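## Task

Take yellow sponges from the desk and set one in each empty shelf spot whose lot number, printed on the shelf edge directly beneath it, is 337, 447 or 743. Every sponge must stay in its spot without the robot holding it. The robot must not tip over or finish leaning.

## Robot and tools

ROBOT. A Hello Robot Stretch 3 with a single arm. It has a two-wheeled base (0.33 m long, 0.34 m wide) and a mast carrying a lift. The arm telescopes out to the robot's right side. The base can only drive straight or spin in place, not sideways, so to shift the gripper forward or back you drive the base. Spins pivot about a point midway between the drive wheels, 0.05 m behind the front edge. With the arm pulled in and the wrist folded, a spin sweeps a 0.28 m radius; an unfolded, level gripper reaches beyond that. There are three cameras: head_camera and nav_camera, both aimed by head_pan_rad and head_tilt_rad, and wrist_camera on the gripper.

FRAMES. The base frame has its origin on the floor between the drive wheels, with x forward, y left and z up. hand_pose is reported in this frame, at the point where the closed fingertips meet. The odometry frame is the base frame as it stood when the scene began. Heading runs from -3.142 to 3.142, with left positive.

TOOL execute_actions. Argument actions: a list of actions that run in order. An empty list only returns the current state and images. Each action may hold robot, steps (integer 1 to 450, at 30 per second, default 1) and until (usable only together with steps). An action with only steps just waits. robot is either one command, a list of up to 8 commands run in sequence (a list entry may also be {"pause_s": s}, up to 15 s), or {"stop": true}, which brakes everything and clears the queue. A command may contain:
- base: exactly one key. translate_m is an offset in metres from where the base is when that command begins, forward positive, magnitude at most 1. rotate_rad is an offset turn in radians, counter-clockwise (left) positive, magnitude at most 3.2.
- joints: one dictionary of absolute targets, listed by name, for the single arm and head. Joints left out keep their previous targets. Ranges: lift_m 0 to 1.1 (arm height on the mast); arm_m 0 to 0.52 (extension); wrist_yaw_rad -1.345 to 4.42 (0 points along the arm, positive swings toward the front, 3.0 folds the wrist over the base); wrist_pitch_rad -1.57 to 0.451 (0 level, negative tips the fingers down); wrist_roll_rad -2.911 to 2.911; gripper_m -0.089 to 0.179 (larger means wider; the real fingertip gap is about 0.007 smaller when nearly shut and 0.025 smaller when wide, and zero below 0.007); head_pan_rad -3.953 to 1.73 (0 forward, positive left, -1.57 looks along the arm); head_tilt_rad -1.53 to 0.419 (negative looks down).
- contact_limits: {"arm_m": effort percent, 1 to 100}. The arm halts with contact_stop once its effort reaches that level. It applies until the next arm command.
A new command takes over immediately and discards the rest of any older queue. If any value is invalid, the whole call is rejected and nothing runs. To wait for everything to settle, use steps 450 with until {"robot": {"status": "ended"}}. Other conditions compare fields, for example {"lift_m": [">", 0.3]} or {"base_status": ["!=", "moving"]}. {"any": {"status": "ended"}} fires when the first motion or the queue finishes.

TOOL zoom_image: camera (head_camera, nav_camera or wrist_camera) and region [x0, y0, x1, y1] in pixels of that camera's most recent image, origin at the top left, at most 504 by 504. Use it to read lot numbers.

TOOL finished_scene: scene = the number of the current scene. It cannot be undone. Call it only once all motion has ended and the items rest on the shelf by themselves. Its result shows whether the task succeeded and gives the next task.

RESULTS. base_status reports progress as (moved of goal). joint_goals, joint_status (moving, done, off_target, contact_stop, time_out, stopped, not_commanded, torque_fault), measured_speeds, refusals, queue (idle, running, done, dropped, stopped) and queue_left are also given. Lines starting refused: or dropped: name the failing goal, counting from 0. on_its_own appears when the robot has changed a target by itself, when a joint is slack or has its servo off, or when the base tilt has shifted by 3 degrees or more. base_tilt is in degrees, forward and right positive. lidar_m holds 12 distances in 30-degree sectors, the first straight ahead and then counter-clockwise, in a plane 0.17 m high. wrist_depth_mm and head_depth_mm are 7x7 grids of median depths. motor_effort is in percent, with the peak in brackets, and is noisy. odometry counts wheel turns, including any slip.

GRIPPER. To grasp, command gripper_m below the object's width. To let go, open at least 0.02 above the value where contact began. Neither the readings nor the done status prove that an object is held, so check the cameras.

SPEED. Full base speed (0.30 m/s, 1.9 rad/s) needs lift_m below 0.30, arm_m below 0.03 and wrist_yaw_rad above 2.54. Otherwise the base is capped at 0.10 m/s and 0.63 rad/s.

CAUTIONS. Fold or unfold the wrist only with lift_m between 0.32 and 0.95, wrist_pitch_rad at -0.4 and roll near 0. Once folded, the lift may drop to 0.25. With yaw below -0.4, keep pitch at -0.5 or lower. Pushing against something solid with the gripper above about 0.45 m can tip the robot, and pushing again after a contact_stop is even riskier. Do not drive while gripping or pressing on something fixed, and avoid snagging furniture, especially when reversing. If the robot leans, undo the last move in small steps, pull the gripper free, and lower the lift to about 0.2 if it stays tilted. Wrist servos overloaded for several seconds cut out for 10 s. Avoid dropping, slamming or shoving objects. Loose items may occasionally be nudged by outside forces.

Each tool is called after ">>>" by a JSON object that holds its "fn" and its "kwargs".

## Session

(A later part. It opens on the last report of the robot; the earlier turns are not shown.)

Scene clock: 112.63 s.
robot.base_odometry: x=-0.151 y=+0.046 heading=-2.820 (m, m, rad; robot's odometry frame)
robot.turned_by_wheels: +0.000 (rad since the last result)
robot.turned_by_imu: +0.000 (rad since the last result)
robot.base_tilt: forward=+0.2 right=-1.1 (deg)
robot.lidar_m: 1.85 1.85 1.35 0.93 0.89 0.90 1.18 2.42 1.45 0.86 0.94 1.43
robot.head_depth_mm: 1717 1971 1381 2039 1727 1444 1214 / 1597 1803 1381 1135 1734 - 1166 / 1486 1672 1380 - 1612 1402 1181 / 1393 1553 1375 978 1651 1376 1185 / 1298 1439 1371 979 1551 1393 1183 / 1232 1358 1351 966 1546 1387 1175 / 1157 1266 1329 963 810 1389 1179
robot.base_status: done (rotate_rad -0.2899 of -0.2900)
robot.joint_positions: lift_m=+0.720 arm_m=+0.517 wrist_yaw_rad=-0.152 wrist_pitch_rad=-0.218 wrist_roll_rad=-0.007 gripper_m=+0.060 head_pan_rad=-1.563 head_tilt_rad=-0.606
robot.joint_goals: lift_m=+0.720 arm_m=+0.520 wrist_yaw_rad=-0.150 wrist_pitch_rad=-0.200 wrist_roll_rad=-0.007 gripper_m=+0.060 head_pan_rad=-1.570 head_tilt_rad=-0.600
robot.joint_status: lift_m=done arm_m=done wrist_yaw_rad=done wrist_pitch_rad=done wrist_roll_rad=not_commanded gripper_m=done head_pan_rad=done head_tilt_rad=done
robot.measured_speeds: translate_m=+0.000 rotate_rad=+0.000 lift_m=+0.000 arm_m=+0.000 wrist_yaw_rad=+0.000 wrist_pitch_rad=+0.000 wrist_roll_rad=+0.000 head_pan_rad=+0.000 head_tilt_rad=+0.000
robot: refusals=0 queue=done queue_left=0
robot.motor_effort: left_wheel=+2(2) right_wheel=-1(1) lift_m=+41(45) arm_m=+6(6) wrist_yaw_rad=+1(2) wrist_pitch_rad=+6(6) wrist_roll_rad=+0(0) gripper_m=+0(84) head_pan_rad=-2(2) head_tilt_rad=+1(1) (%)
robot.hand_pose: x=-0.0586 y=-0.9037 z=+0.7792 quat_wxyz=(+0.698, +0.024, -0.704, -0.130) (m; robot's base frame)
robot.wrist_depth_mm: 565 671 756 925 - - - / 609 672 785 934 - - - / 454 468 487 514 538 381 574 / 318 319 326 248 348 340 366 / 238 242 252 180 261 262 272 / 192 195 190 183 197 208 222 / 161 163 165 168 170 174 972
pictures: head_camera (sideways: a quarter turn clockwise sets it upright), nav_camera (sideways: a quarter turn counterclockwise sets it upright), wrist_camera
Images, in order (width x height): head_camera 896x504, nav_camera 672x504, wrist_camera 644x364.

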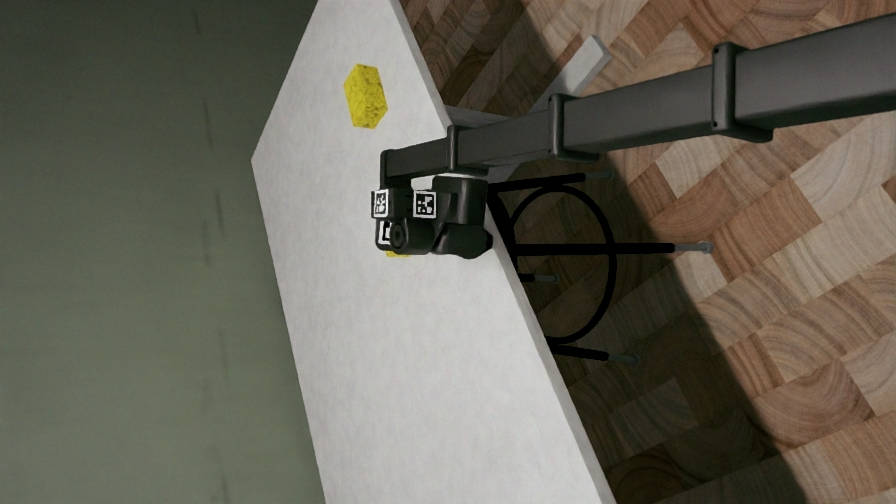

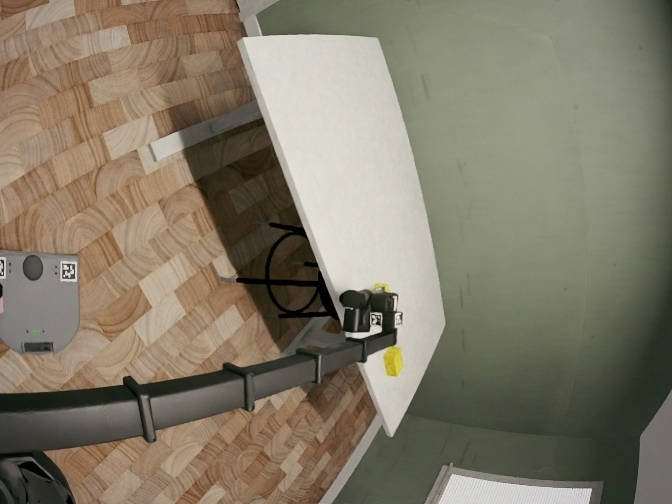

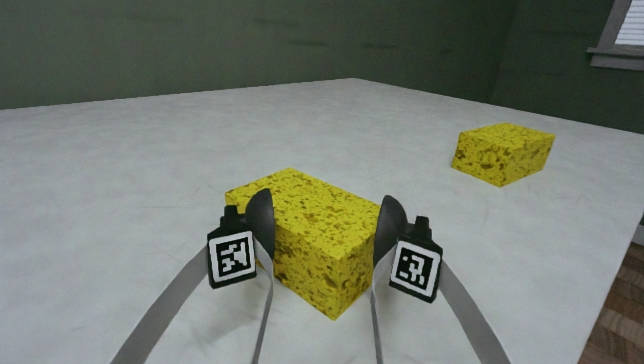

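>>> {"fn": "execute_actions", "kwargs": {"actions": [{"robot":[{"joints":{"gripper_m":0.179,"arm_m":0.15,"lift_m":0.76}},{"base":{"rotate_rad":0.59},"joints":{"wrist_yaw_rad":0.1}},{"base":{"translate_m":-0.56},"joints":{"arm_m":0.26,"lift_m":0.75}}],"steps":450,"until":{"robot":{"status":"ended"}}}]}}

Scene clock: 127.77 s.
robot.base_odometry: x=+0.192 y=+0.489 heading=-2.230 (m, m, rad; robot's odometry frame)
robot.turned_by_wheels: +0.590 (rad since the last result)
robot.turned_by_imu: +0.585 (rad since the last result)
robot.base_tilt: forward=+0.1 right=-1.2 (deg)
robot.lidar_m: 2.41 1.26 0.92 0.88 0.92 1.94 1.87 1.93 0.85 0.70 1.15 1.96
robot.head_depth_mm: 1151 1292 1369 991 1346 1402 - / 1156 1284 1372 981 - 1365 1181 / 1159 1287 1365 1004 - 1359 1185 / 1148 1290 1365 1027 - 1355 1171 / 1167 1284 1363 976 1387 1380 1170 / 1152 1287 1342 973 1554 1383 1176 / 1154 1285 1350 968 1543 1389 1168
robot.base_status: done (translate_m -0.5600 of -0.5600)
robot.joint_positions: lift_m=+0.750 arm_m=+0.260 wrist_yaw_rad=+0.098 wrist_pitch_rad=-0.218 wrist_roll_rad=-0.007 gripper_m=+0.179 head_pan_rad=-1.563 head_tilt_rad=-0.606
robot.joint_goals: lift_m=+0.750 arm_m=+0.260 wrist_yaw_rad=+0.100 wrist_pitch_rad=-0.200 wrist_roll_rad=-0.007 gripper_m=+0.179 head_pan_rad=-1.570 head_tilt_rad=-0.600
robot.joint_status: lift_m=done arm_m=done wrist_yaw_rad=done wrist_pitch_rad=done wrist_roll_rad=not_commanded gripper_m=done head_pan_rad=done head_tilt_rad=done
robot.measured_speeds: translate_m=+0.000 rotate_rad=+0.000 lift_m=+0.000 arm_m=+0.000 wrist_yaw_rad=+0.000 wrist_pitch_rad=+0.000 wrist_roll_rad=+0.000 head_pan_rad=+0.000 head_tilt_rad=+0.000
robot: refusals=0 queue=done queue_left=0
robot.motor_effort: left_wheel=-3(9) right_wheel=+1(6) lift_m=+20(42) arm_m=+5(7) wrist_yaw_rad=+1(2) wrist_pitch_rad=+6(6) wrist_roll_rad=+0(0) gripper_m=+0(83) head_pan_rad=-2(2) head_tilt_rad=+1(1) (%)
robot.hand_pose: x=+0.0026 y=-0.6483 z=+0.8102 quat_wxyz=(+0.709, +0.112, -0.695, -0.042) (m; robot's base frame)
robot.wrist_depth_mm: 934 904 862 827 802 761 733 / 993 928 932 886 846 827 800 / 550 586 603 624 661 660 728 / 377 391 394 382 420 437 445 / 302 304 301 256 303 335 308 / - 229 240 243 250 251 255 / 194 197 201 203 207 208 205
pictures: head_camera (sideways: a quarter turn clockwise sets it upright), nav_camera (sideways: a quarter turn counterclockwise sets it upright), wrist_camera
Images, in order (width x height): head_camera 896x504, nav_camera 672x504, wrist_camera 644x364.

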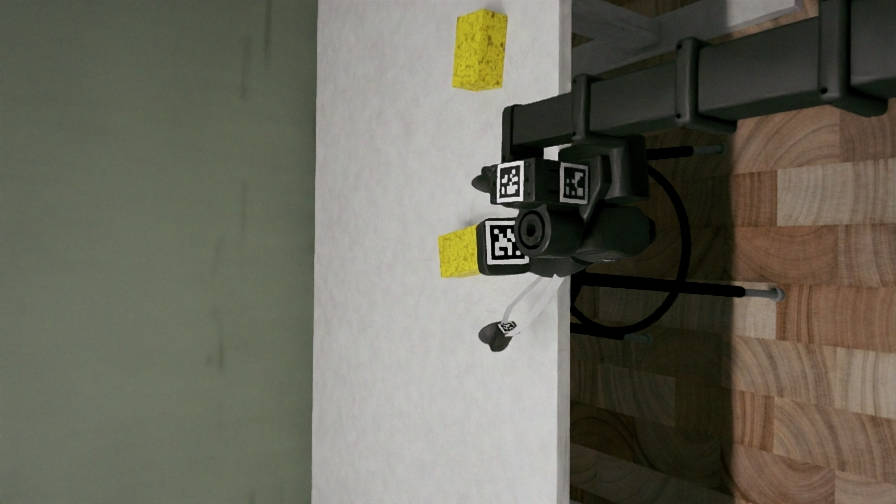

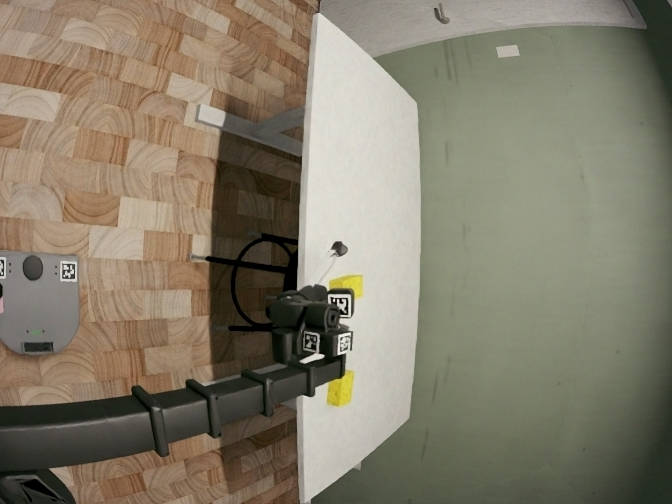

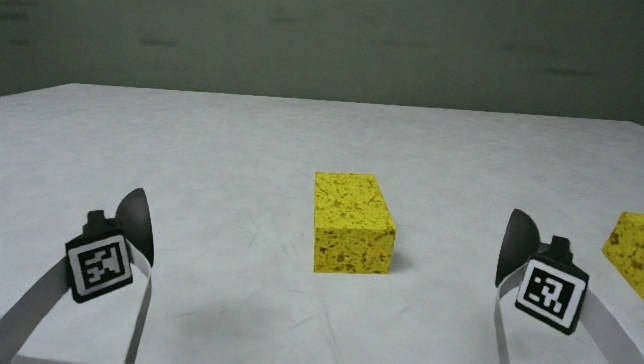

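>>> {"fn": "execute_actions", "kwargs": {"actions": [{"robot":[{"joints":{"arm_m":0.365,"lift_m":0.697}},{"joints":{"gripper_m":0.03}},{"joints":{"lift_m":0.75}},{"joints":{"arm_m":0}},{"base":{"translate_m":-0.45},"joints":{"wrist_yaw_rad":2.65,"lift_m":0.29,"head_pan_rad":0,"head_tilt_rad":-0.4}},{"base":{"translate_m":-0.97}},{"base":{"rotate_rad":1.58}}],"steps":450,"until":{"robot":{"status":"ended"}}},{"steps":450,"until":{"robot":{"status":"ended"}}}]}}

Scene clock: 152.93 s.
robot.base_odometry: x=+1.061 y=+1.612 heading=-0.650 (m, m, rad; robot's odometry frame)
robot.turned_by_wheels: +1.580 (rad since the last result)
robot.turned_by_imu: +1.557 (rad since the last result)
robot.base_tilt: forward=+0.1 right=-0.9 (deg)
robot.lidar_m: 1.88 0.66 0.47 0.45 0.47 0.63 1.42 1.29 1.44 3.62 1.26 1.04
robot.head_depth_mm: 1933 2094 2290 2413 1461 1437 1290 / 1933 2098 2265 2466 2185 1650 1335 / 1947 2097 2251 2467 2179 1654 1329 / 1950 2083 2250 2444 2145 1659 1321 / 1916 2060 2214 2459 2099 1633 1321 / 1900 2054 2209 2322 2047 1620 1318 / 1437 1452 1451 1484 1480 1478 1293
robot.base_status: done (rotate_rad +1.5799 of +1.5800)
robot.joint_positions: lift_m=+0.290 arm_m=+0.000 wrist_yaw_rad=+2.648 wrist_pitch_rad=-0.219 wrist_roll_rad=-0.007 gripper_m=+0.031 head_pan_rad=-0.007 head_tilt_rad=-0.407
robot.joint_goals: lift_m=+0.290 arm_m=+0.000 wrist_yaw_rad=+2.650 wrist_pitch_rad=-0.200 wrist_roll_rad=-0.007 gripper_m=+0.030 head_pan_rad=+0.000 head_tilt_rad=-0.400
robot.joint_status: lift_m=done arm_m=done wrist_yaw_rad=done wrist_pitch_rad=done wrist_roll_rad=not_commanded gripper_m=done head_pan_rad=done head_tilt_rad=done
robot.measured_speeds: translate_m=+0.000 rotate_rad=+0.000 lift_m=+0.000 arm_m=+0.000 wrist_yaw_rad=+0.000 wrist_pitch_rad=+0.000 wrist_roll_rad=+0.000 head_pan_rad=+0.000 head_tilt_rad=+0.000
robot: refusals=0 queue=done queue_left=0
robot.motor_effort: left_wheel=-3(13) right_wheel=+2(7) lift_m=+20(37) arm_m=-6(7) wrist_yaw_rad=+2(6) wrist_pitch_rad=+6(6) wrist_roll_rad=+0(0) gripper_m=-17(90) head_pan_rad=+2(27) head_tilt_rad=+1(13) (%)
robot.hand_pose: x=+0.0947 y=+0.0703 z=+0.3500 quat_wxyz=(+0.247, +0.698, -0.096, +0.665) (m; robot's base frame)
robot.wrist_depth_mm: 371 403 459 515 610 694 877 / 395 436 482 548 660 790 967 / 418 461 515 607 711 897 - / 440 487 570 187 789 966 - / 475 522 349 139 152 785 796 / - 536 547 134 563 624 630 / - 488 499 471 502 510 517
pictures: head_camera (sideways: a quarter turn clockwise sets it upright), nav_camera (sideways: a quarter turn counterclockwise sets it upright), wrist_camera
Images, in order (width x height): head_camera 896x504, nav_camera 672x504, wrist_camera 644x364.

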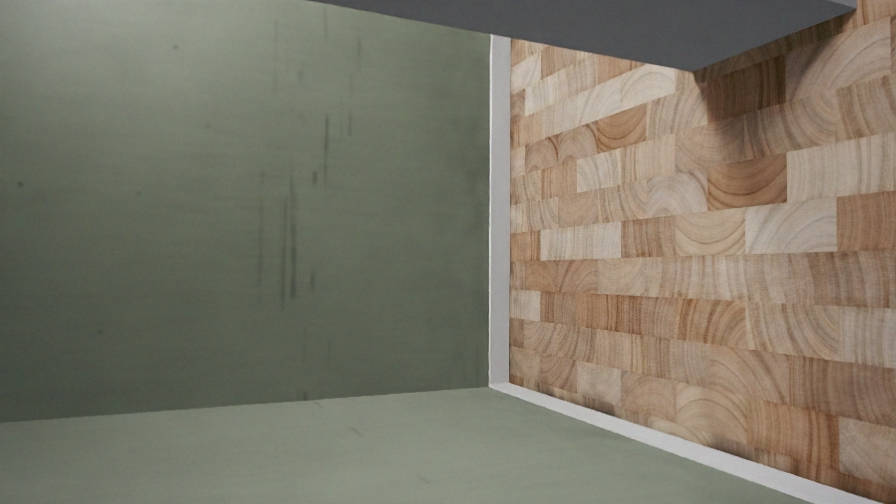

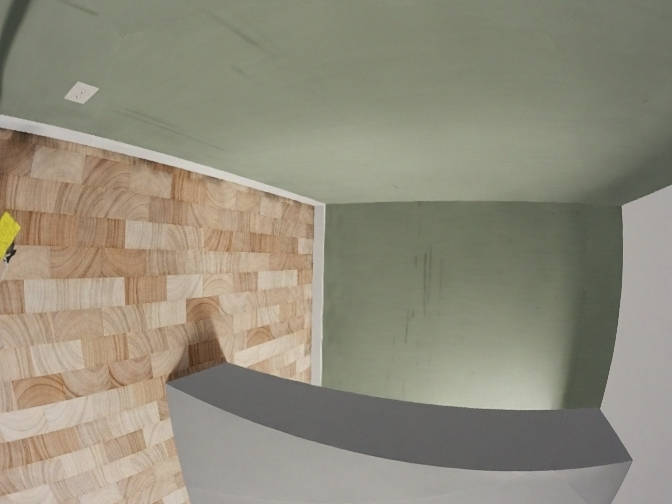

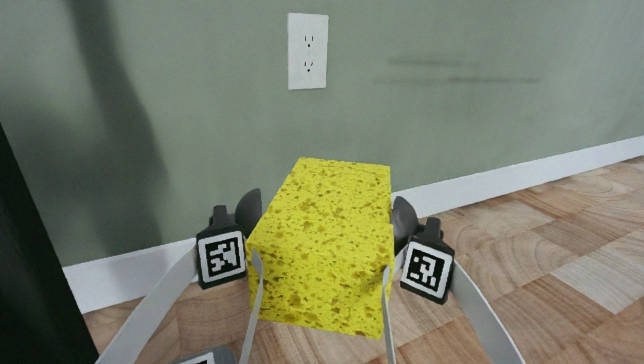

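>>> {"fn": "execute_actions", "kwargs": {"actions": [{"robot":[{"base":{"translate_m":1}},{"base":{"translate_m":0.95}},{"base":{"rotate_rad":-1.6},"joints":{"head_pan_rad":-0.45,"head_tilt_rad":-0.5}},{"base":{"translate_m":0.4}}],"steps":450,"until":{"robot":{"status":"ended"}}},{"steps":450,"until":{"robot":{"status":"ended"}}}]}}

Scene clock: 171.33 s.
robot.base_odometry: x=+2.363 y=+0.120 heading=-2.250 (m, m, rad; robot's odometry frame)
robot.turned_by_wheels: -1.600 (rad since the last result)
robot.turned_by_imu: -1.570 (rad since the last result)
robot.base_tilt: forward=+0.1 right=-1.1 (deg)
robot.lidar_m: 1.63 0.57 0.41 0.40 0.41 0.55 0.87 0.90 1.22 0.63 0.63 1.19
robot.head_depth_mm: 1085 1203 1015 1425 1102 995 1190 / 1019 1135 1101 1412 1184 1436 1218 / 986 1076 1162 1347 1502 1478 1243 / 1483 1882 2048 1641 1720 1521 1258 / 1700 1840 2019 2237 1914 1508 1241 / 2370 2484 2828 2585 1908 1517 1248 / 3039 3377 3545 2567 1926 1497 1243
robot.base_status: done (translate_m +0.4000 of +0.4000)
robot.joint_positions: lift_m=+0.290 arm_m=+0.000 wrist_yaw_rad=+2.648 wrist_pitch_rad=-0.219 wrist_roll_rad=-0.007 gripper_m=+0.031 head_pan_rad=-0.443 head_tilt_rad=-0.495
robot.joint_goals: lift_m=+0.290 arm_m=+0.000 wrist_yaw_rad=+2.650 wrist_pitch_rad=-0.200 wrist_roll_rad=-0.007 gripper_m=+0.030 head_pan_rad=-0.450 head_tilt_rad=-0.500
robot.joint_status: lift_m=done arm_m=done wrist_yaw_rad=done wrist_pitch_rad=done wrist_roll_rad=not_commanded gripper_m=done head_pan_rad=done head_tilt_rad=done
robot.measured_speeds: translate_m=+0.000 rotate_rad=+0.000 lift_m=+0.000 arm_m=+0.000 wrist_yaw_rad=+0.000 wrist_pitch_rad=+0.000 wrist_roll_rad=+0.000 head_pan_rad=+0.000 head_tilt_rad=+0.000
robot: refusals=0 queue=done queue_left=0
robot.motor_effort: left_wheel=+2(14) right_wheel=-1(5) lift_m=+20(20) arm_m=-7(7) wrist_yaw_rad=+2(1) wrist_pitch_rad=+6(6) wrist_roll_rad=+0(0) gripper_m=-17(17) head_pan_rad=-2(21) head_tilt_rad=-1(9) (%)
robot.hand_pose: x=+0.0947 y=+0.0703 z=+0.3500 quat_wxyz=(+0.247, +0.698, -0.096, +0.665) (m; robot's base frame)
robot.wrist_depth_mm: 331 365 402 456 533 623 764 / 349 387 429 496 579 687 890 / 365 409 461 527 633 765 988 / 393 429 489 186 704 843 - / 419 470 318 139 152 798 840 / - 475 546 134 562 634 626 / - 479 498 470 499 515 525
pictures: head_camera (sideways: a quarter turn clockwise sets it upright), nav_camera (sideways: a quarter turn counterclockwise sets it upright), wrist_camera
Images, in order (width x height): head_camera 896x504, nav_camera 672x504, wrist_camera 644x364.

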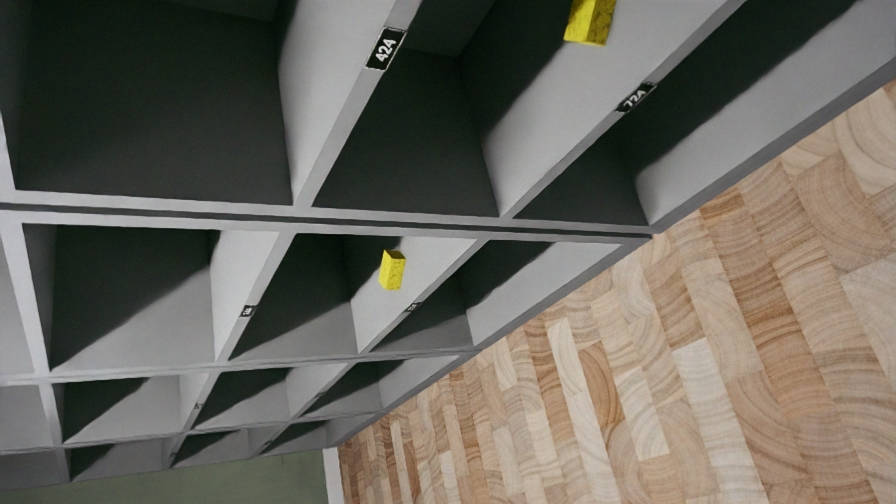

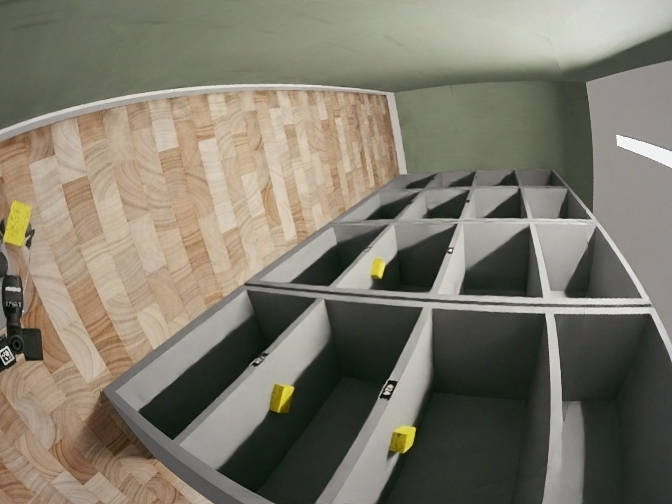

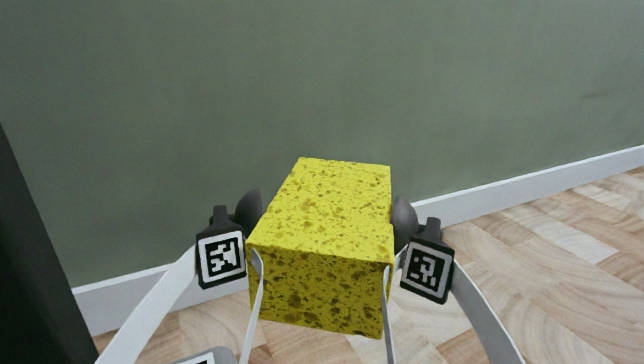

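>>> {"fn": "execute_actions", "kwargs": {"actions": [{"robot":[{"base":{"translate_m":0.95}}],"steps":450,"until":{"robot":{"status":"ended"}}}]}}

>>> {"fn": "zoom_image", "kwargs": {"camera": "head_camera", "region": [200, 250, 460, 430]}}

Scene clock: 178.70 s.
robot.base_odometry: x=+1.766 y=-0.619 heading=-2.250 (m, m, rad; robot's odometry frame)
robot.turned_by_wheels: +0.000 (rad since the last result)
robot.turned_by_imu: +0.008 (rad since the last result)
robot.base_tilt: forward=+0.1 right=-0.9 (deg)
robot.lidar_m: 1.62 0.58 0.42 0.41 0.42 0.58 1.55 0.97 1.07 0.61 0.62 1.18
robot.head_depth_mm: 1061 1183 1021 1421 1145 996 1187 / 1007 1111 1105 1383 1195 1444 1209 / 972 1069 1145 1320 1472 1470 1255 / 1760 1869 2028 1730 1726 1530 1257 / 1695 1816 2003 2216 1897 1498 1243 / 2325 2563 2803 2597 1891 1519 1244 / 2339 2517 2774 2621 1900 1496 1244
robot.base_status: done (translate_m +0.9500 of +0.9500)
robot.joint_positions: lift_m=+0.290 arm_m=+0.000 wrist_yaw_rad=+2.648 wrist_pitch_rad=-0.219 wrist_roll_rad=-0.007 gripper_m=+0.031 head_pan_rad=-0.443 head_tilt_rad=-0.495
robot.joint_goals: lift_m=+0.290 arm_m=+0.000 wrist_yaw_rad=+2.650 wrist_pitch_rad=-0.200 wrist_roll_rad=-0.007 gripper_m=+0.030 head_pan_rad=-0.450 head_tilt_rad=-0.500
robot.joint_status: lift_m=done arm_m=done wrist_yaw_rad=done wrist_pitch_rad=done wrist_roll_rad=not_commanded gripper_m=done head_pan_rad=done head_tilt_rad=done
robot.measured_speeds: translate_m=+0.000 rotate_rad=+0.000 lift_m=+0.000 arm_m=+0.000 wrist_yaw_rad=+0.000 wrist_pitch_rad=+0.000 wrist_roll_rad=+0.000 head_pan_rad=+0.000 head_tilt_rad=+0.000
robot: refusals=0 queue=done queue_left=0
robot.motor_effort: left_wheel=+1(13) right_wheel=-1(2) lift_m=+20(20) arm_m=-7(6) wrist_yaw_rad=+2(2) wrist_pitch_rad=+6(6) wrist_roll_rad=+0(0) gripper_m=-18(17) head_pan_rad=-2(3) head_tilt_rad=-1(2) (%)
robot.hand_pose: x=+0.0947 y=+0.0703 z=+0.3500 quat_wxyz=(+0.247, +0.698, -0.096, +0.665) (m; robot's base frame)
robot.wrist_depth_mm: 335 368 412 467 539 645 763 / 356 389 439 505 583 671 866 / 380 411 476 550 633 782 994 / 398 446 504 187 686 872 - / 434 484 326 138 152 781 830 / - 492 552 134 563 630 620 / - 482 507 470 502 518 530
pictures: head_camera (sideways: a quarter turn clockwise sets it upright), nav_camera (sideways: a quarter turn counterclockwise sets it upright), wrist_camera
Images, in order (width x height): head_camera 896x504, nav_camera 672x504, wrist_camera 644x364.

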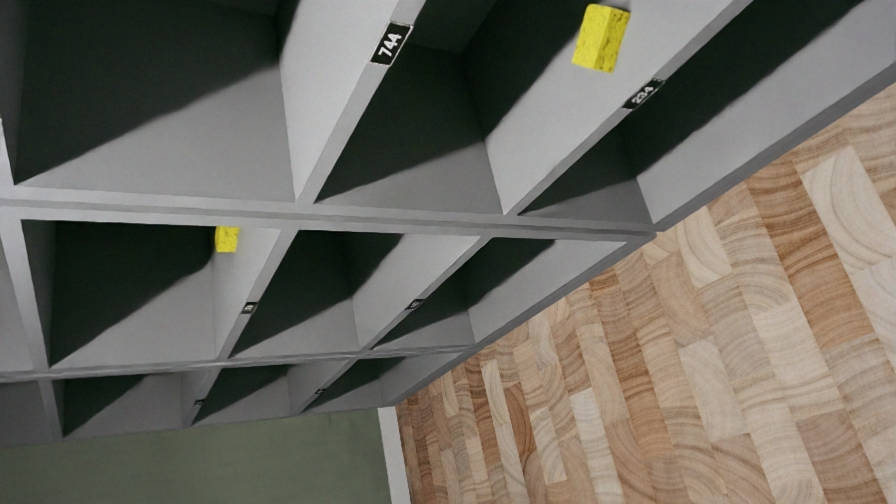

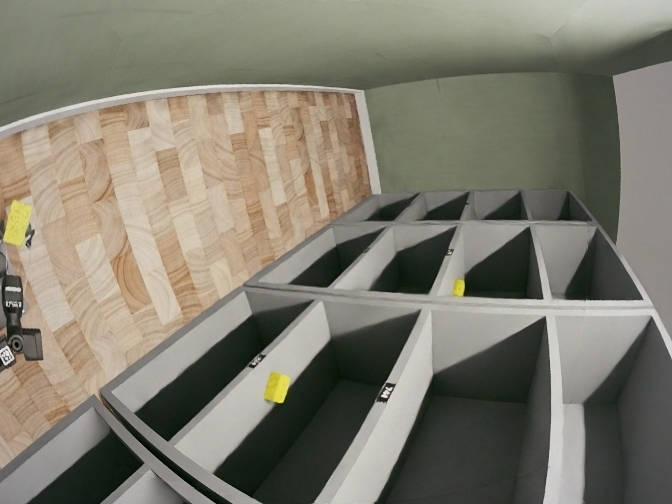

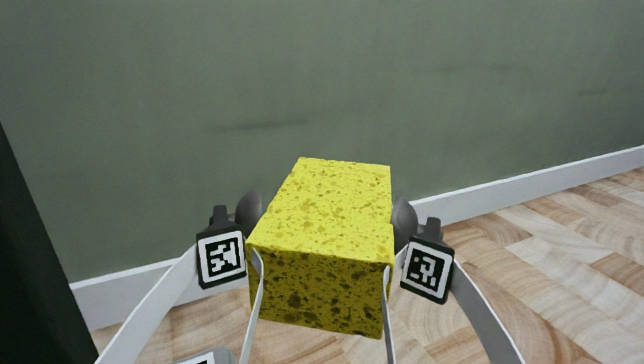

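Region (200, 250, 460, 430) of head_camera's 896x504 image, scaled by 1.938, with more detail than that image has; it fills the top 349 rows of this view, and the rest is white.

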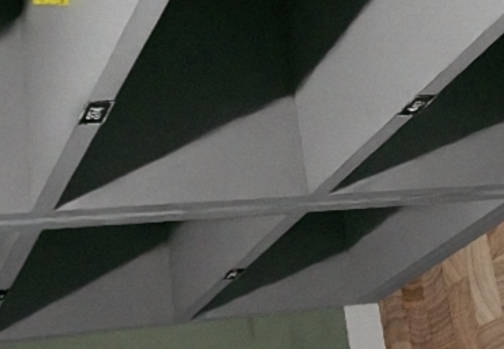

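>>> {"fn": "execute_actions", "kwargs": {"actions": [{"robot":[{"base":{"translate_m":1}},{"base":{"translate_m":0.54}},{"joints":{"lift_m":0.5,"wrist_yaw_rad":0}}],"steps":450,"until":{"robot":{"status":"ended"}}}]}}

Scene clock: 192.20 s.
robot.base_odometry: x=+0.799 y=-1.817 heading=-2.250 (m, m, rad; robot's odometry frame)
robot.turned_by_wheels: +0.000 (rad since the last result)
robot.turned_by_imu: +0.013 (rad since the last result)
robot.base_tilt: forward=+0.0 right=-0.8 (deg)
robot.lidar_m: 1.40 0.58 0.42 0.41 0.43 0.58 1.64 1.48 0.74 1.05 0.73 1.45
robot.head_depth_mm: 1235 1318 1018 1416 1066 947 1049 / 1341 1456 1109 1571 1186 1429 1204 / 1276 1399 1339 1553 1685 1487 1256 / 1223 1344 1488 1602 1790 1505 1254 / 1206 1306 1459 1610 1763 1509 1249 / 1165 1256 1382 1515 1686 1504 1248 / 1105 1209 1303 1430 1599 1508 1239
robot.base_status: done (translate_m +0.5400 of +0.5400)
robot.joint_positions: lift_m=+0.500 arm_m=+0.000 wrist_yaw_rad=+0.003 wrist_pitch_rad=-0.219 wrist_roll_rad=-0.007 gripper_m=+0.031 head_pan_rad=-0.443 head_tilt_rad=-0.495
robot.joint_goals: lift_m=+0.500 arm_m=+0.000 wrist_yaw_rad=+0.000 wrist_pitch_rad=-0.200 wrist_roll_rad=-0.007 gripper_m=+0.030 head_pan_rad=-0.450 head_tilt_rad=-0.500
robot.joint_status: lift_m=done arm_m=done wrist_yaw_rad=done wrist_pitch_rad=done wrist_roll_rad=not_commanded gripper_m=done head_pan_rad=done head_tilt_rad=done
robot.measured_speeds: translate_m=+0.000 rotate_rad=+0.000 lift_m=+0.000 arm_m=+0.000 wrist_yaw_rad=+0.000 wrist_pitch_rad=+0.000 wrist_roll_rad=+0.000 head_pan_rad=+0.000 head_tilt_rad=+0.000
robot: refusals=0 queue=done queue_left=0
robot.motor_effort: left_wheel=-1(12) right_wheel=+0(4) lift_m=+41(41) arm_m=-6(6) wrist_yaw_rad=-2(2) wrist_pitch_rad=+6(6) wrist_roll_rad=+0(0) gripper_m=-17(17) head_pan_rad=-2(2) head_tilt_rad=-2(2) (%)
robot.hand_pose: x=-0.0208 y=-0.3903 z=+0.5591 quat_wxyz=(+0.706, +0.079, -0.700, -0.076) (m; robot's base frame)
robot.wrist_depth_mm: 473 678 730 716 725 704 510 / 480 606 737 760 753 708 498 / 392 393 389 397 417 440 451 / 487 710 957 185 859 645 438 / 494 723 524 139 152 724 481 / 530 688 716 134 762 669 470 / 588 634 647 605 653 638 505
pictures: head_camera (sideways: a quarter turn clockwise sets it upright), nav_camera (sideways: a quarter turn counterclockwise sets it upright), wrist_camera
Images, in order (width x height): head_camera 896x504, nav_camera 672x504, wrist_camera 644x364.

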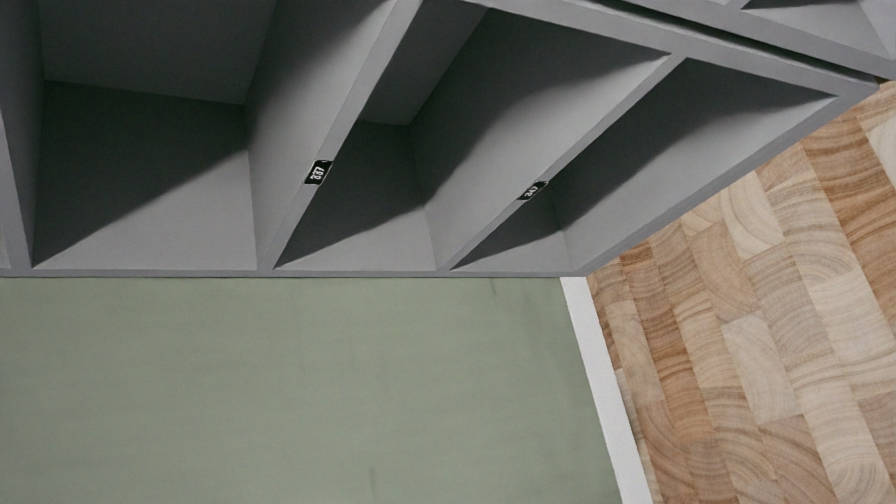

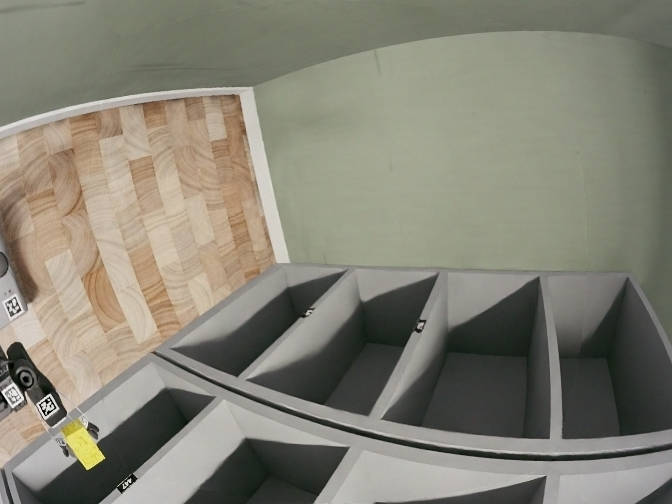

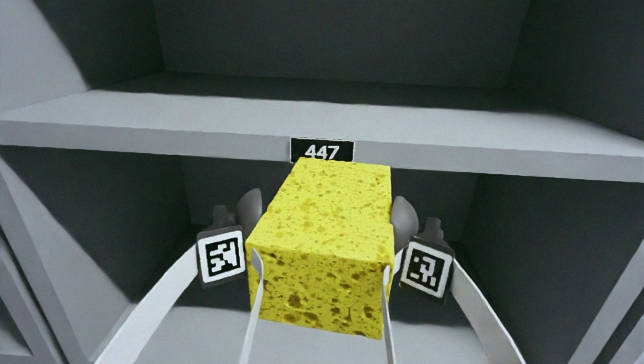

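>>> {"fn": "execute_actions", "kwargs": {"actions": [{"robot":[{"base":{"translate_m":0.012},"joints":{"lift_m":0.55}},{"joints":{"arm_m":0.35}},{"joints":{"lift_m":0.51}},{"joints":{"gripper_m":0.12}},{"joints":{"arm_m":0}}],"steps":450,"until":{"robot":{"status":"ended"}}}]}}

>>> {"fn": "execute_actions", "kwargs": {"actions": [{"robot":[{"base":{"translate_m":-1},"joints":{"wrist_yaw_rad":2.65,"lift_m":0.29,"gripper_m":0.05}},{"base":{"translate_m":-1}},{"base":{"translate_m":-0.92}},{"base":{"rotate_rad":-1.57}},{"base":{"translate_m":1}},{"base":{"translate_m":0.95}},{"base":{"rotate_rad":1.57}}],"steps":450,"until":{"robot":{"status":"ended"}}},{"steps":450,"until":{"robot":{"status":"ended"}}},{"steps":450,"until":{"robot":{"status":"ended"}}}]}}

Scene clock: 208.77 s.
robot.base_odometry: x=+0.791 y=-1.827 heading=-2.250 (m, m, rad; robot's odometry frame)
robot.turned_by_wheels: +0.000 (rad since the last result)
robot.turned_by_imu: +0.000 (rad since the last result)
robot.base_tilt: forward=+0.1 right=-1.0 (deg)
robot.lidar_m: 1.38 0.57 0.42 0.41 0.42 0.58 1.63 1.49 0.74 1.05 0.72 1.44
robot.head_depth_mm: 1233 1315 1017 1437 1106 934 1044 / 1328 1469 1103 1569 1197 1436 1214 / 1262 1390 1340 1568 1689 1472 1248 / 1216 1325 1464 1602 1779 1514 1249 / 1200 1305 1442 1600 1757 1515 1248 / 1142 1252 1361 1498 1677 1511 1239 / 1104 1193 1307 1429 1564 1500 1247
robot.base_status: done (translate_m +0.0120 of +0.0120)
robot.joint_positions: lift_m=+0.510 arm_m=+0.000 wrist_yaw_rad=+0.001 wrist_pitch_rad=-0.218 wrist_roll_rad=-0.007 gripper_m=+0.120 head_pan_rad=-0.443 head_tilt_rad=-0.495
robot.joint_goals: lift_m=+0.510 arm_m=+0.000 wrist_yaw_rad=+0.000 wrist_pitch_rad=-0.200 wrist_roll_rad=-0.007 gripper_m=+0.120 head_pan_rad=-0.450 head_tilt_rad=-0.500
robot.joint_status: lift_m=done arm_m=done wrist_yaw_rad=done wrist_pitch_rad=done wrist_roll_rad=not_commanded gripper_m=done head_pan_rad=done head_tilt_rad=done
robot.measured_speeds: translate_m=+0.000 rotate_rad=+0.000 lift_m=+0.000 arm_m=+0.000 wrist_yaw_rad=+0.000 wrist_pitch_rad=+0.000 wrist_roll_rad=+0.000 head_pan_rad=+0.000 head_tilt_rad=+0.000
robot: refusals=0 queue=done queue_left=0
robot.motor_effort: left_wheel=-2(6) right_wheel=+0(3) lift_m=+20(36) arm_m=-7(5) wrist_yaw_rad=-1(2) wrist_pitch_rad=+6(6) wrist_roll_rad=+0(0) gripper_m=+1(80) head_pan_rad=-2(2) head_tilt_rad=-2(2) (%)
robot.hand_pose: x=-0.0212 y=-0.3904 z=+0.5703 quat_wxyz=(+0.706, +0.078, -0.700, -0.076) (m; robot's base frame)
robot.wrist_depth_mm: 462 650 744 738 721 707 518 / 471 627 779 763 777 736 513 / 397 404 422 433 452 477 452 / 475 666 930 915 886 383 371 / 494 663 981 946 960 693 492 / 528 731 778 809 813 634 483 / 561 649 675 665 680 672 505
pictures: head_camera (sideways: a quarter turn clockwise sets it upright), nav_camera (sideways: a quarter turn counterclockwise sets it upright), wrist_camera
Images, in order (width x height): head_camera 896x504, nav_camera 672x504, wrist_camera 644x364.

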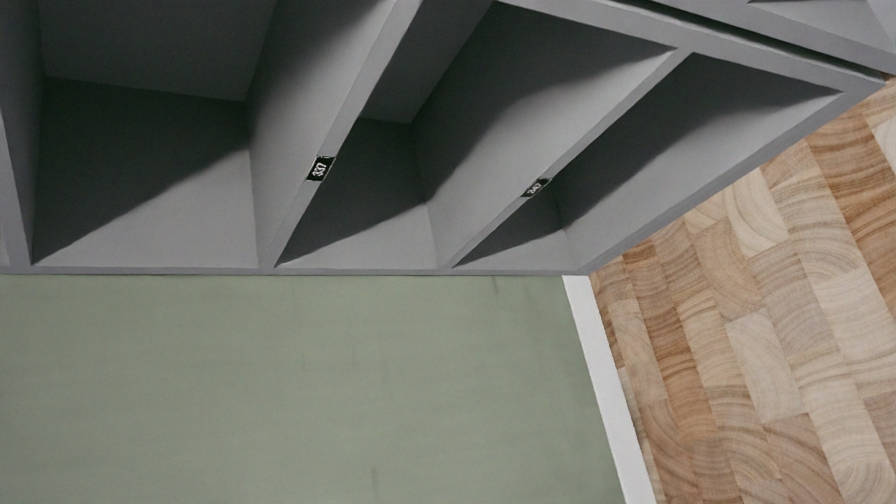

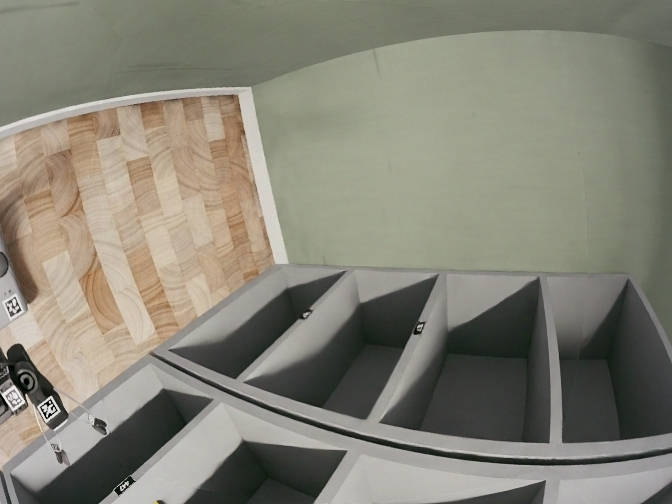

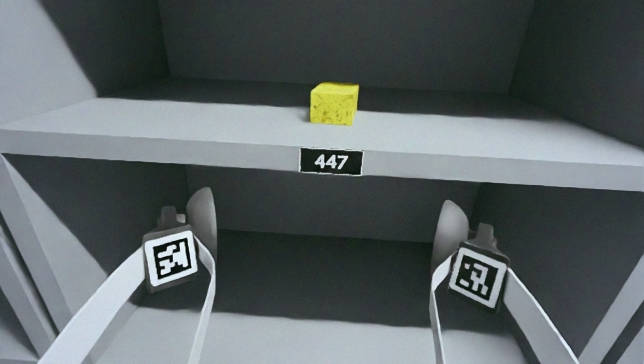

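Scene clock: 239.70 s.
robot.base_odometry: x=+1.107 y=+1.669 heading=-2.250 (m, m, rad; robot's odometry frame)
robot.turned_by_wheels: +0.000 (rad since the last result)
robot.turned_by_imu: -0.008 (rad since the last result)
robot.base_tilt: forward=+0.1 right=-1.1 (deg)
robot.lidar_m: 3.38 1.23 1.04 1.80 0.66 0.48 0.46 0.48 0.65 1.42 1.28 1.44
robot.head_depth_mm: 1670 1773 1771 1263 1555 1528 1259 / 1932 2025 1880 1249 1928 1511 1257 / 2261 2411 1862 1404 1928 1521 1249 / 2681 2858 1860 2423 1894 1514 1253 / 3381 3690 3326 2603 1913 1516 1249 / 3525 3820 3653 2614 1906 1502 1248 / 3363 3528 3799 2557 1909 1503 1240
robot.base_status: done (rotate_rad +1.5699 of +1.5700)
robot.joint_positions: lift_m=+0.290 arm_m=+0.000 wrist_yaw_rad=+2.648 wrist_pitch_rad=-0.218 wrist_roll_rad=-0.007 gripper_m=+0.050 head_pan_rad=-0.443 head_tilt_rad=-0.495
robot.joint_goals: lift_m=+0.290 arm_m=+0.000 wrist_yaw_rad=+2.650 wrist_pitch_rad=-0.200 wrist_roll_rad=-0.007 gripper_m=+0.050 head_pan_rad=-0.450 head_tilt_rad=-0.500
robot.joint_status: lift_m=done arm_m=done wrist_yaw_rad=done wrist_pitch_rad=done wrist_roll_rad=not_commanded gripper_m=done head_pan_rad=done head_tilt_rad=done
robot.measured_speeds: translate_m=+0.000 rotate_rad=+0.000 lift_m=+0.000 arm_m=+0.000 wrist_yaw_rad=+0.000 wrist_pitch_rad=+0.000 wrist_roll_rad=+0.000 head_pan_rad=+0.000 head_tilt_rad=+0.000
robot: refusals=0 queue=done queue_left=0
robot.motor_effort: left_wheel=-3(14) right_wheel=+1(8) lift_m=+20(18) arm_m=-7(7) wrist_yaw_rad=+2(4) wrist_pitch_rad=+6(6) wrist_roll_rad=+0(0) gripper_m=+1(80) head_pan_rad=-2(2) head_tilt_rad=-1(3) (%)
robot.hand_pose: x=+0.0948 y=+0.0703 z=+0.3503 quat_wxyz=(+0.247, +0.698, -0.096, +0.666) (m; robot's base frame)
robot.wrist_depth_mm: - - - - - - - / - - - - - - - / - - - - - - - / 929 982 989 - - - - / 721 728 765 770 809 808 815 / - 590 581 591 585 617 633 / - 481 503 513 506 521 514
pictures: head_camera (sideways: a quarter turn clockwise sets it upright), nav_camera (sideways: a quarter turn counterclockwise sets it upright), wrist_camera
Images, in order (width x height): head_camera 896x504, nav_camera 672x504, wrist_camera 644x364.

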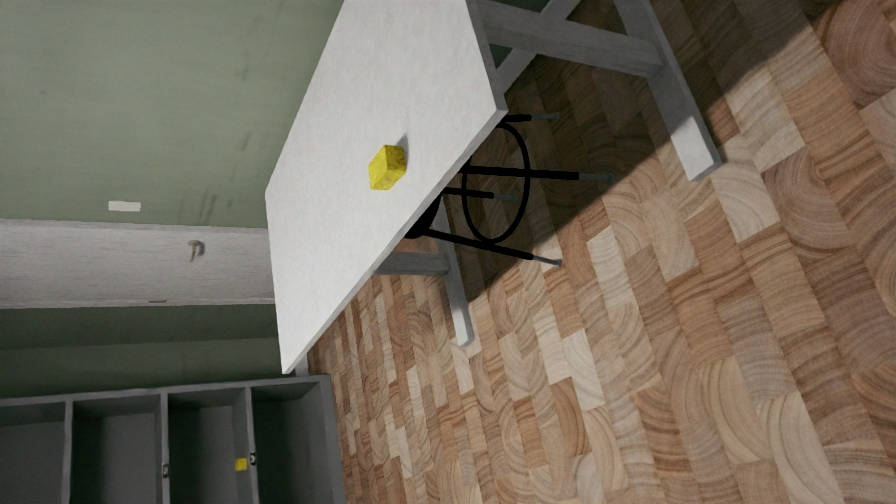

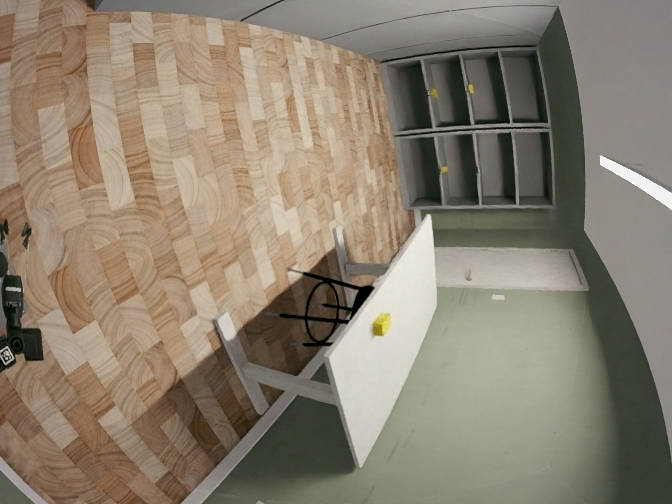

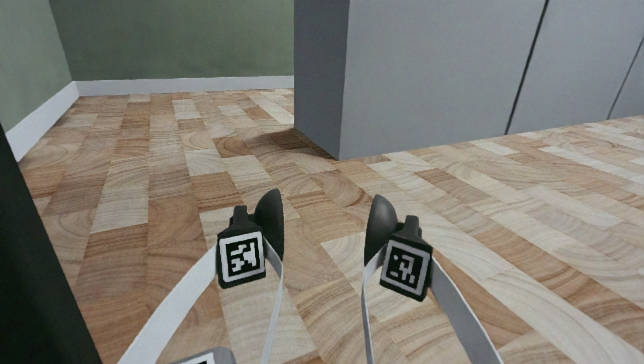

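>>> {"fn": "execute_actions", "kwargs": {"actions": [{"robot":[{"base":{"translate_m":0.85}},{"base":{"translate_m":0.33},"joints":{"lift_m":0.75,"wrist_yaw_rad":-0.08}},{"joints":{"arm_m":0.22,"gripper_m":0.179}}],"steps":450,"until":{"robot":{"status":"ended"}}}]}}

Scene clock: 260.60 s.
robot.base_odometry: x=+0.366 y=+0.751 heading=-2.250 (m, m, rad; robot's odometry frame)
robot.turned_by_wheels: +0.000 (rad since the last result)
robot.turned_by_imu: +0.009 (rad since the last result)
robot.base_tilt: forward=+0.4 right=-1.0 (deg)
robot.lidar_m: 2.64 1.21 0.89 0.86 0.90 1.70 1.63 1.70 1.01 0.83 0.77 2.03
robot.head_depth_mm: 1684 1775 1868 1193 989 1529 1265 / 1909 2018 2172 1191 1860 1517 1257 / 2245 2395 2591 2392 1915 1522 1256 / 2689 2983 3208 2597 1924 1521 1253 / 2481 2753 3041 2561 1932 1500 1241 / 2584 2785 3073 2572 1903 1505 1248 / 2474 2626 2870 2557 1880 1508 1244
robot.base_status: done (translate_m +0.3300 of +0.3300)
robot.joint_positions: lift_m=+0.750 arm_m=+0.220 wrist_yaw_rad=-0.078 wrist_pitch_rad=-0.218 wrist_roll_rad=-0.007 gripper_m=+0.179 head_pan_rad=-0.443 head_tilt_rad=-0.495
robot.joint_goals: lift_m=+0.750 arm_m=+0.220 wrist_yaw_rad=-0.080 wrist_pitch_rad=-0.200 wrist_roll_rad=-0.007 gripper_m=+0.179 head_pan_rad=-0.450 head_tilt_rad=-0.500
robot.joint_status: lift_m=done arm_m=done wrist_yaw_rad=done wrist_pitch_rad=done wrist_roll_rad=not_commanded gripper_m=done head_pan_rad=done head_tilt_rad=done
robot.measured_speeds: translate_m=+0.000 rotate_rad=+0.000 lift_m=+0.000 arm_m=+0.000 wrist_yaw_rad=+0.000 wrist_pitch_rad=+0.000 wrist_roll_rad=+0.000 head_pan_rad=+0.000 head_tilt_rad=+0.000
robot: refusals=0 queue=done queue_left=0
robot.motor_effort: left_wheel=-2(10) right_wheel=+1(5) lift_m=+41(38) arm_m=+6(5) wrist_yaw_rad=-1(2) wrist_pitch_rad=+6(6) wrist_roll_rad=+0(0) gripper_m=+0(84) head_pan_rad=-2(2) head_tilt_rad=-2(2) (%)
robot.hand_pose: x=-0.0407 y=-0.6088 z=+0.8093 quat_wxyz=(+0.702, +0.050, -0.703, -0.105) (m; robot's base frame)
robot.wrist_depth_mm: 872 845 850 874 874 882 891 / 929 917 905 925 945 948 - / 543 576 594 611 644 745 - / 379 391 400 310 393 433 477 / 296 305 297 308 308 330 327 / - 227 239 242 248 250 257 / 967 419 937 940 788 - -
pictures: head_camera (sideways: a quarter turn clockwise sets it upright), nav_camera (sideways: a quarter turn counterclockwise sets it upright), wrist_camera
Images, in order (width x height): head_camera 896x504, nav_camera 672x504, wrist_camera 644x364.

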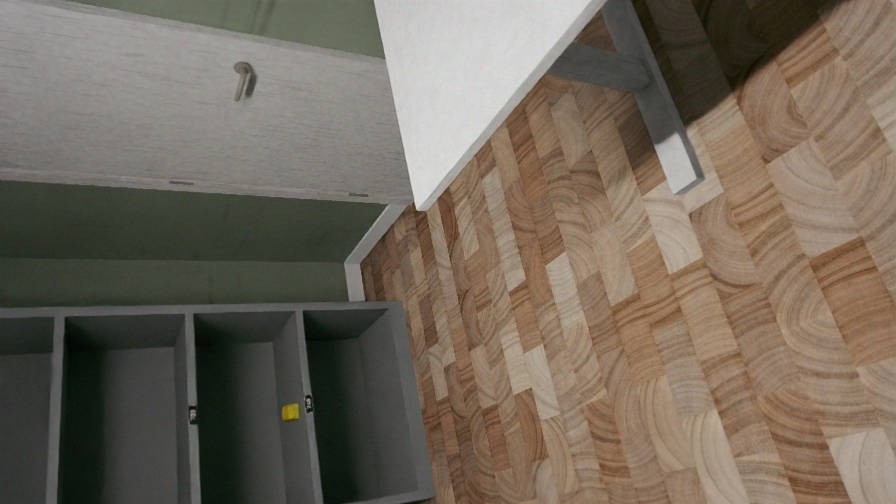

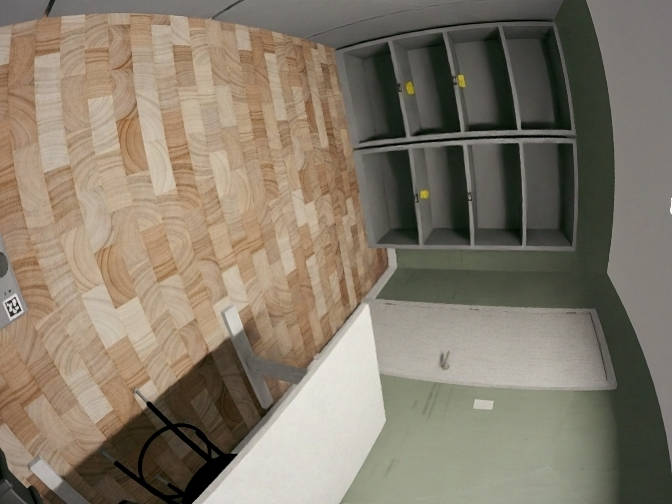

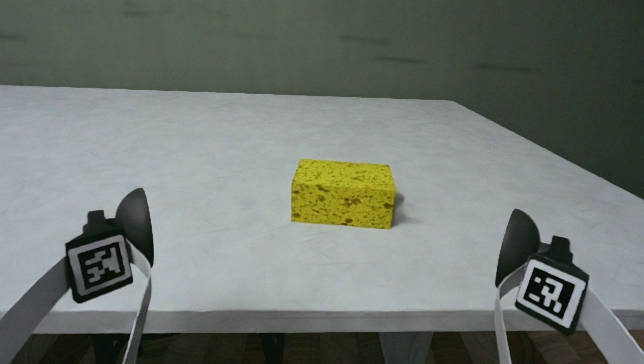

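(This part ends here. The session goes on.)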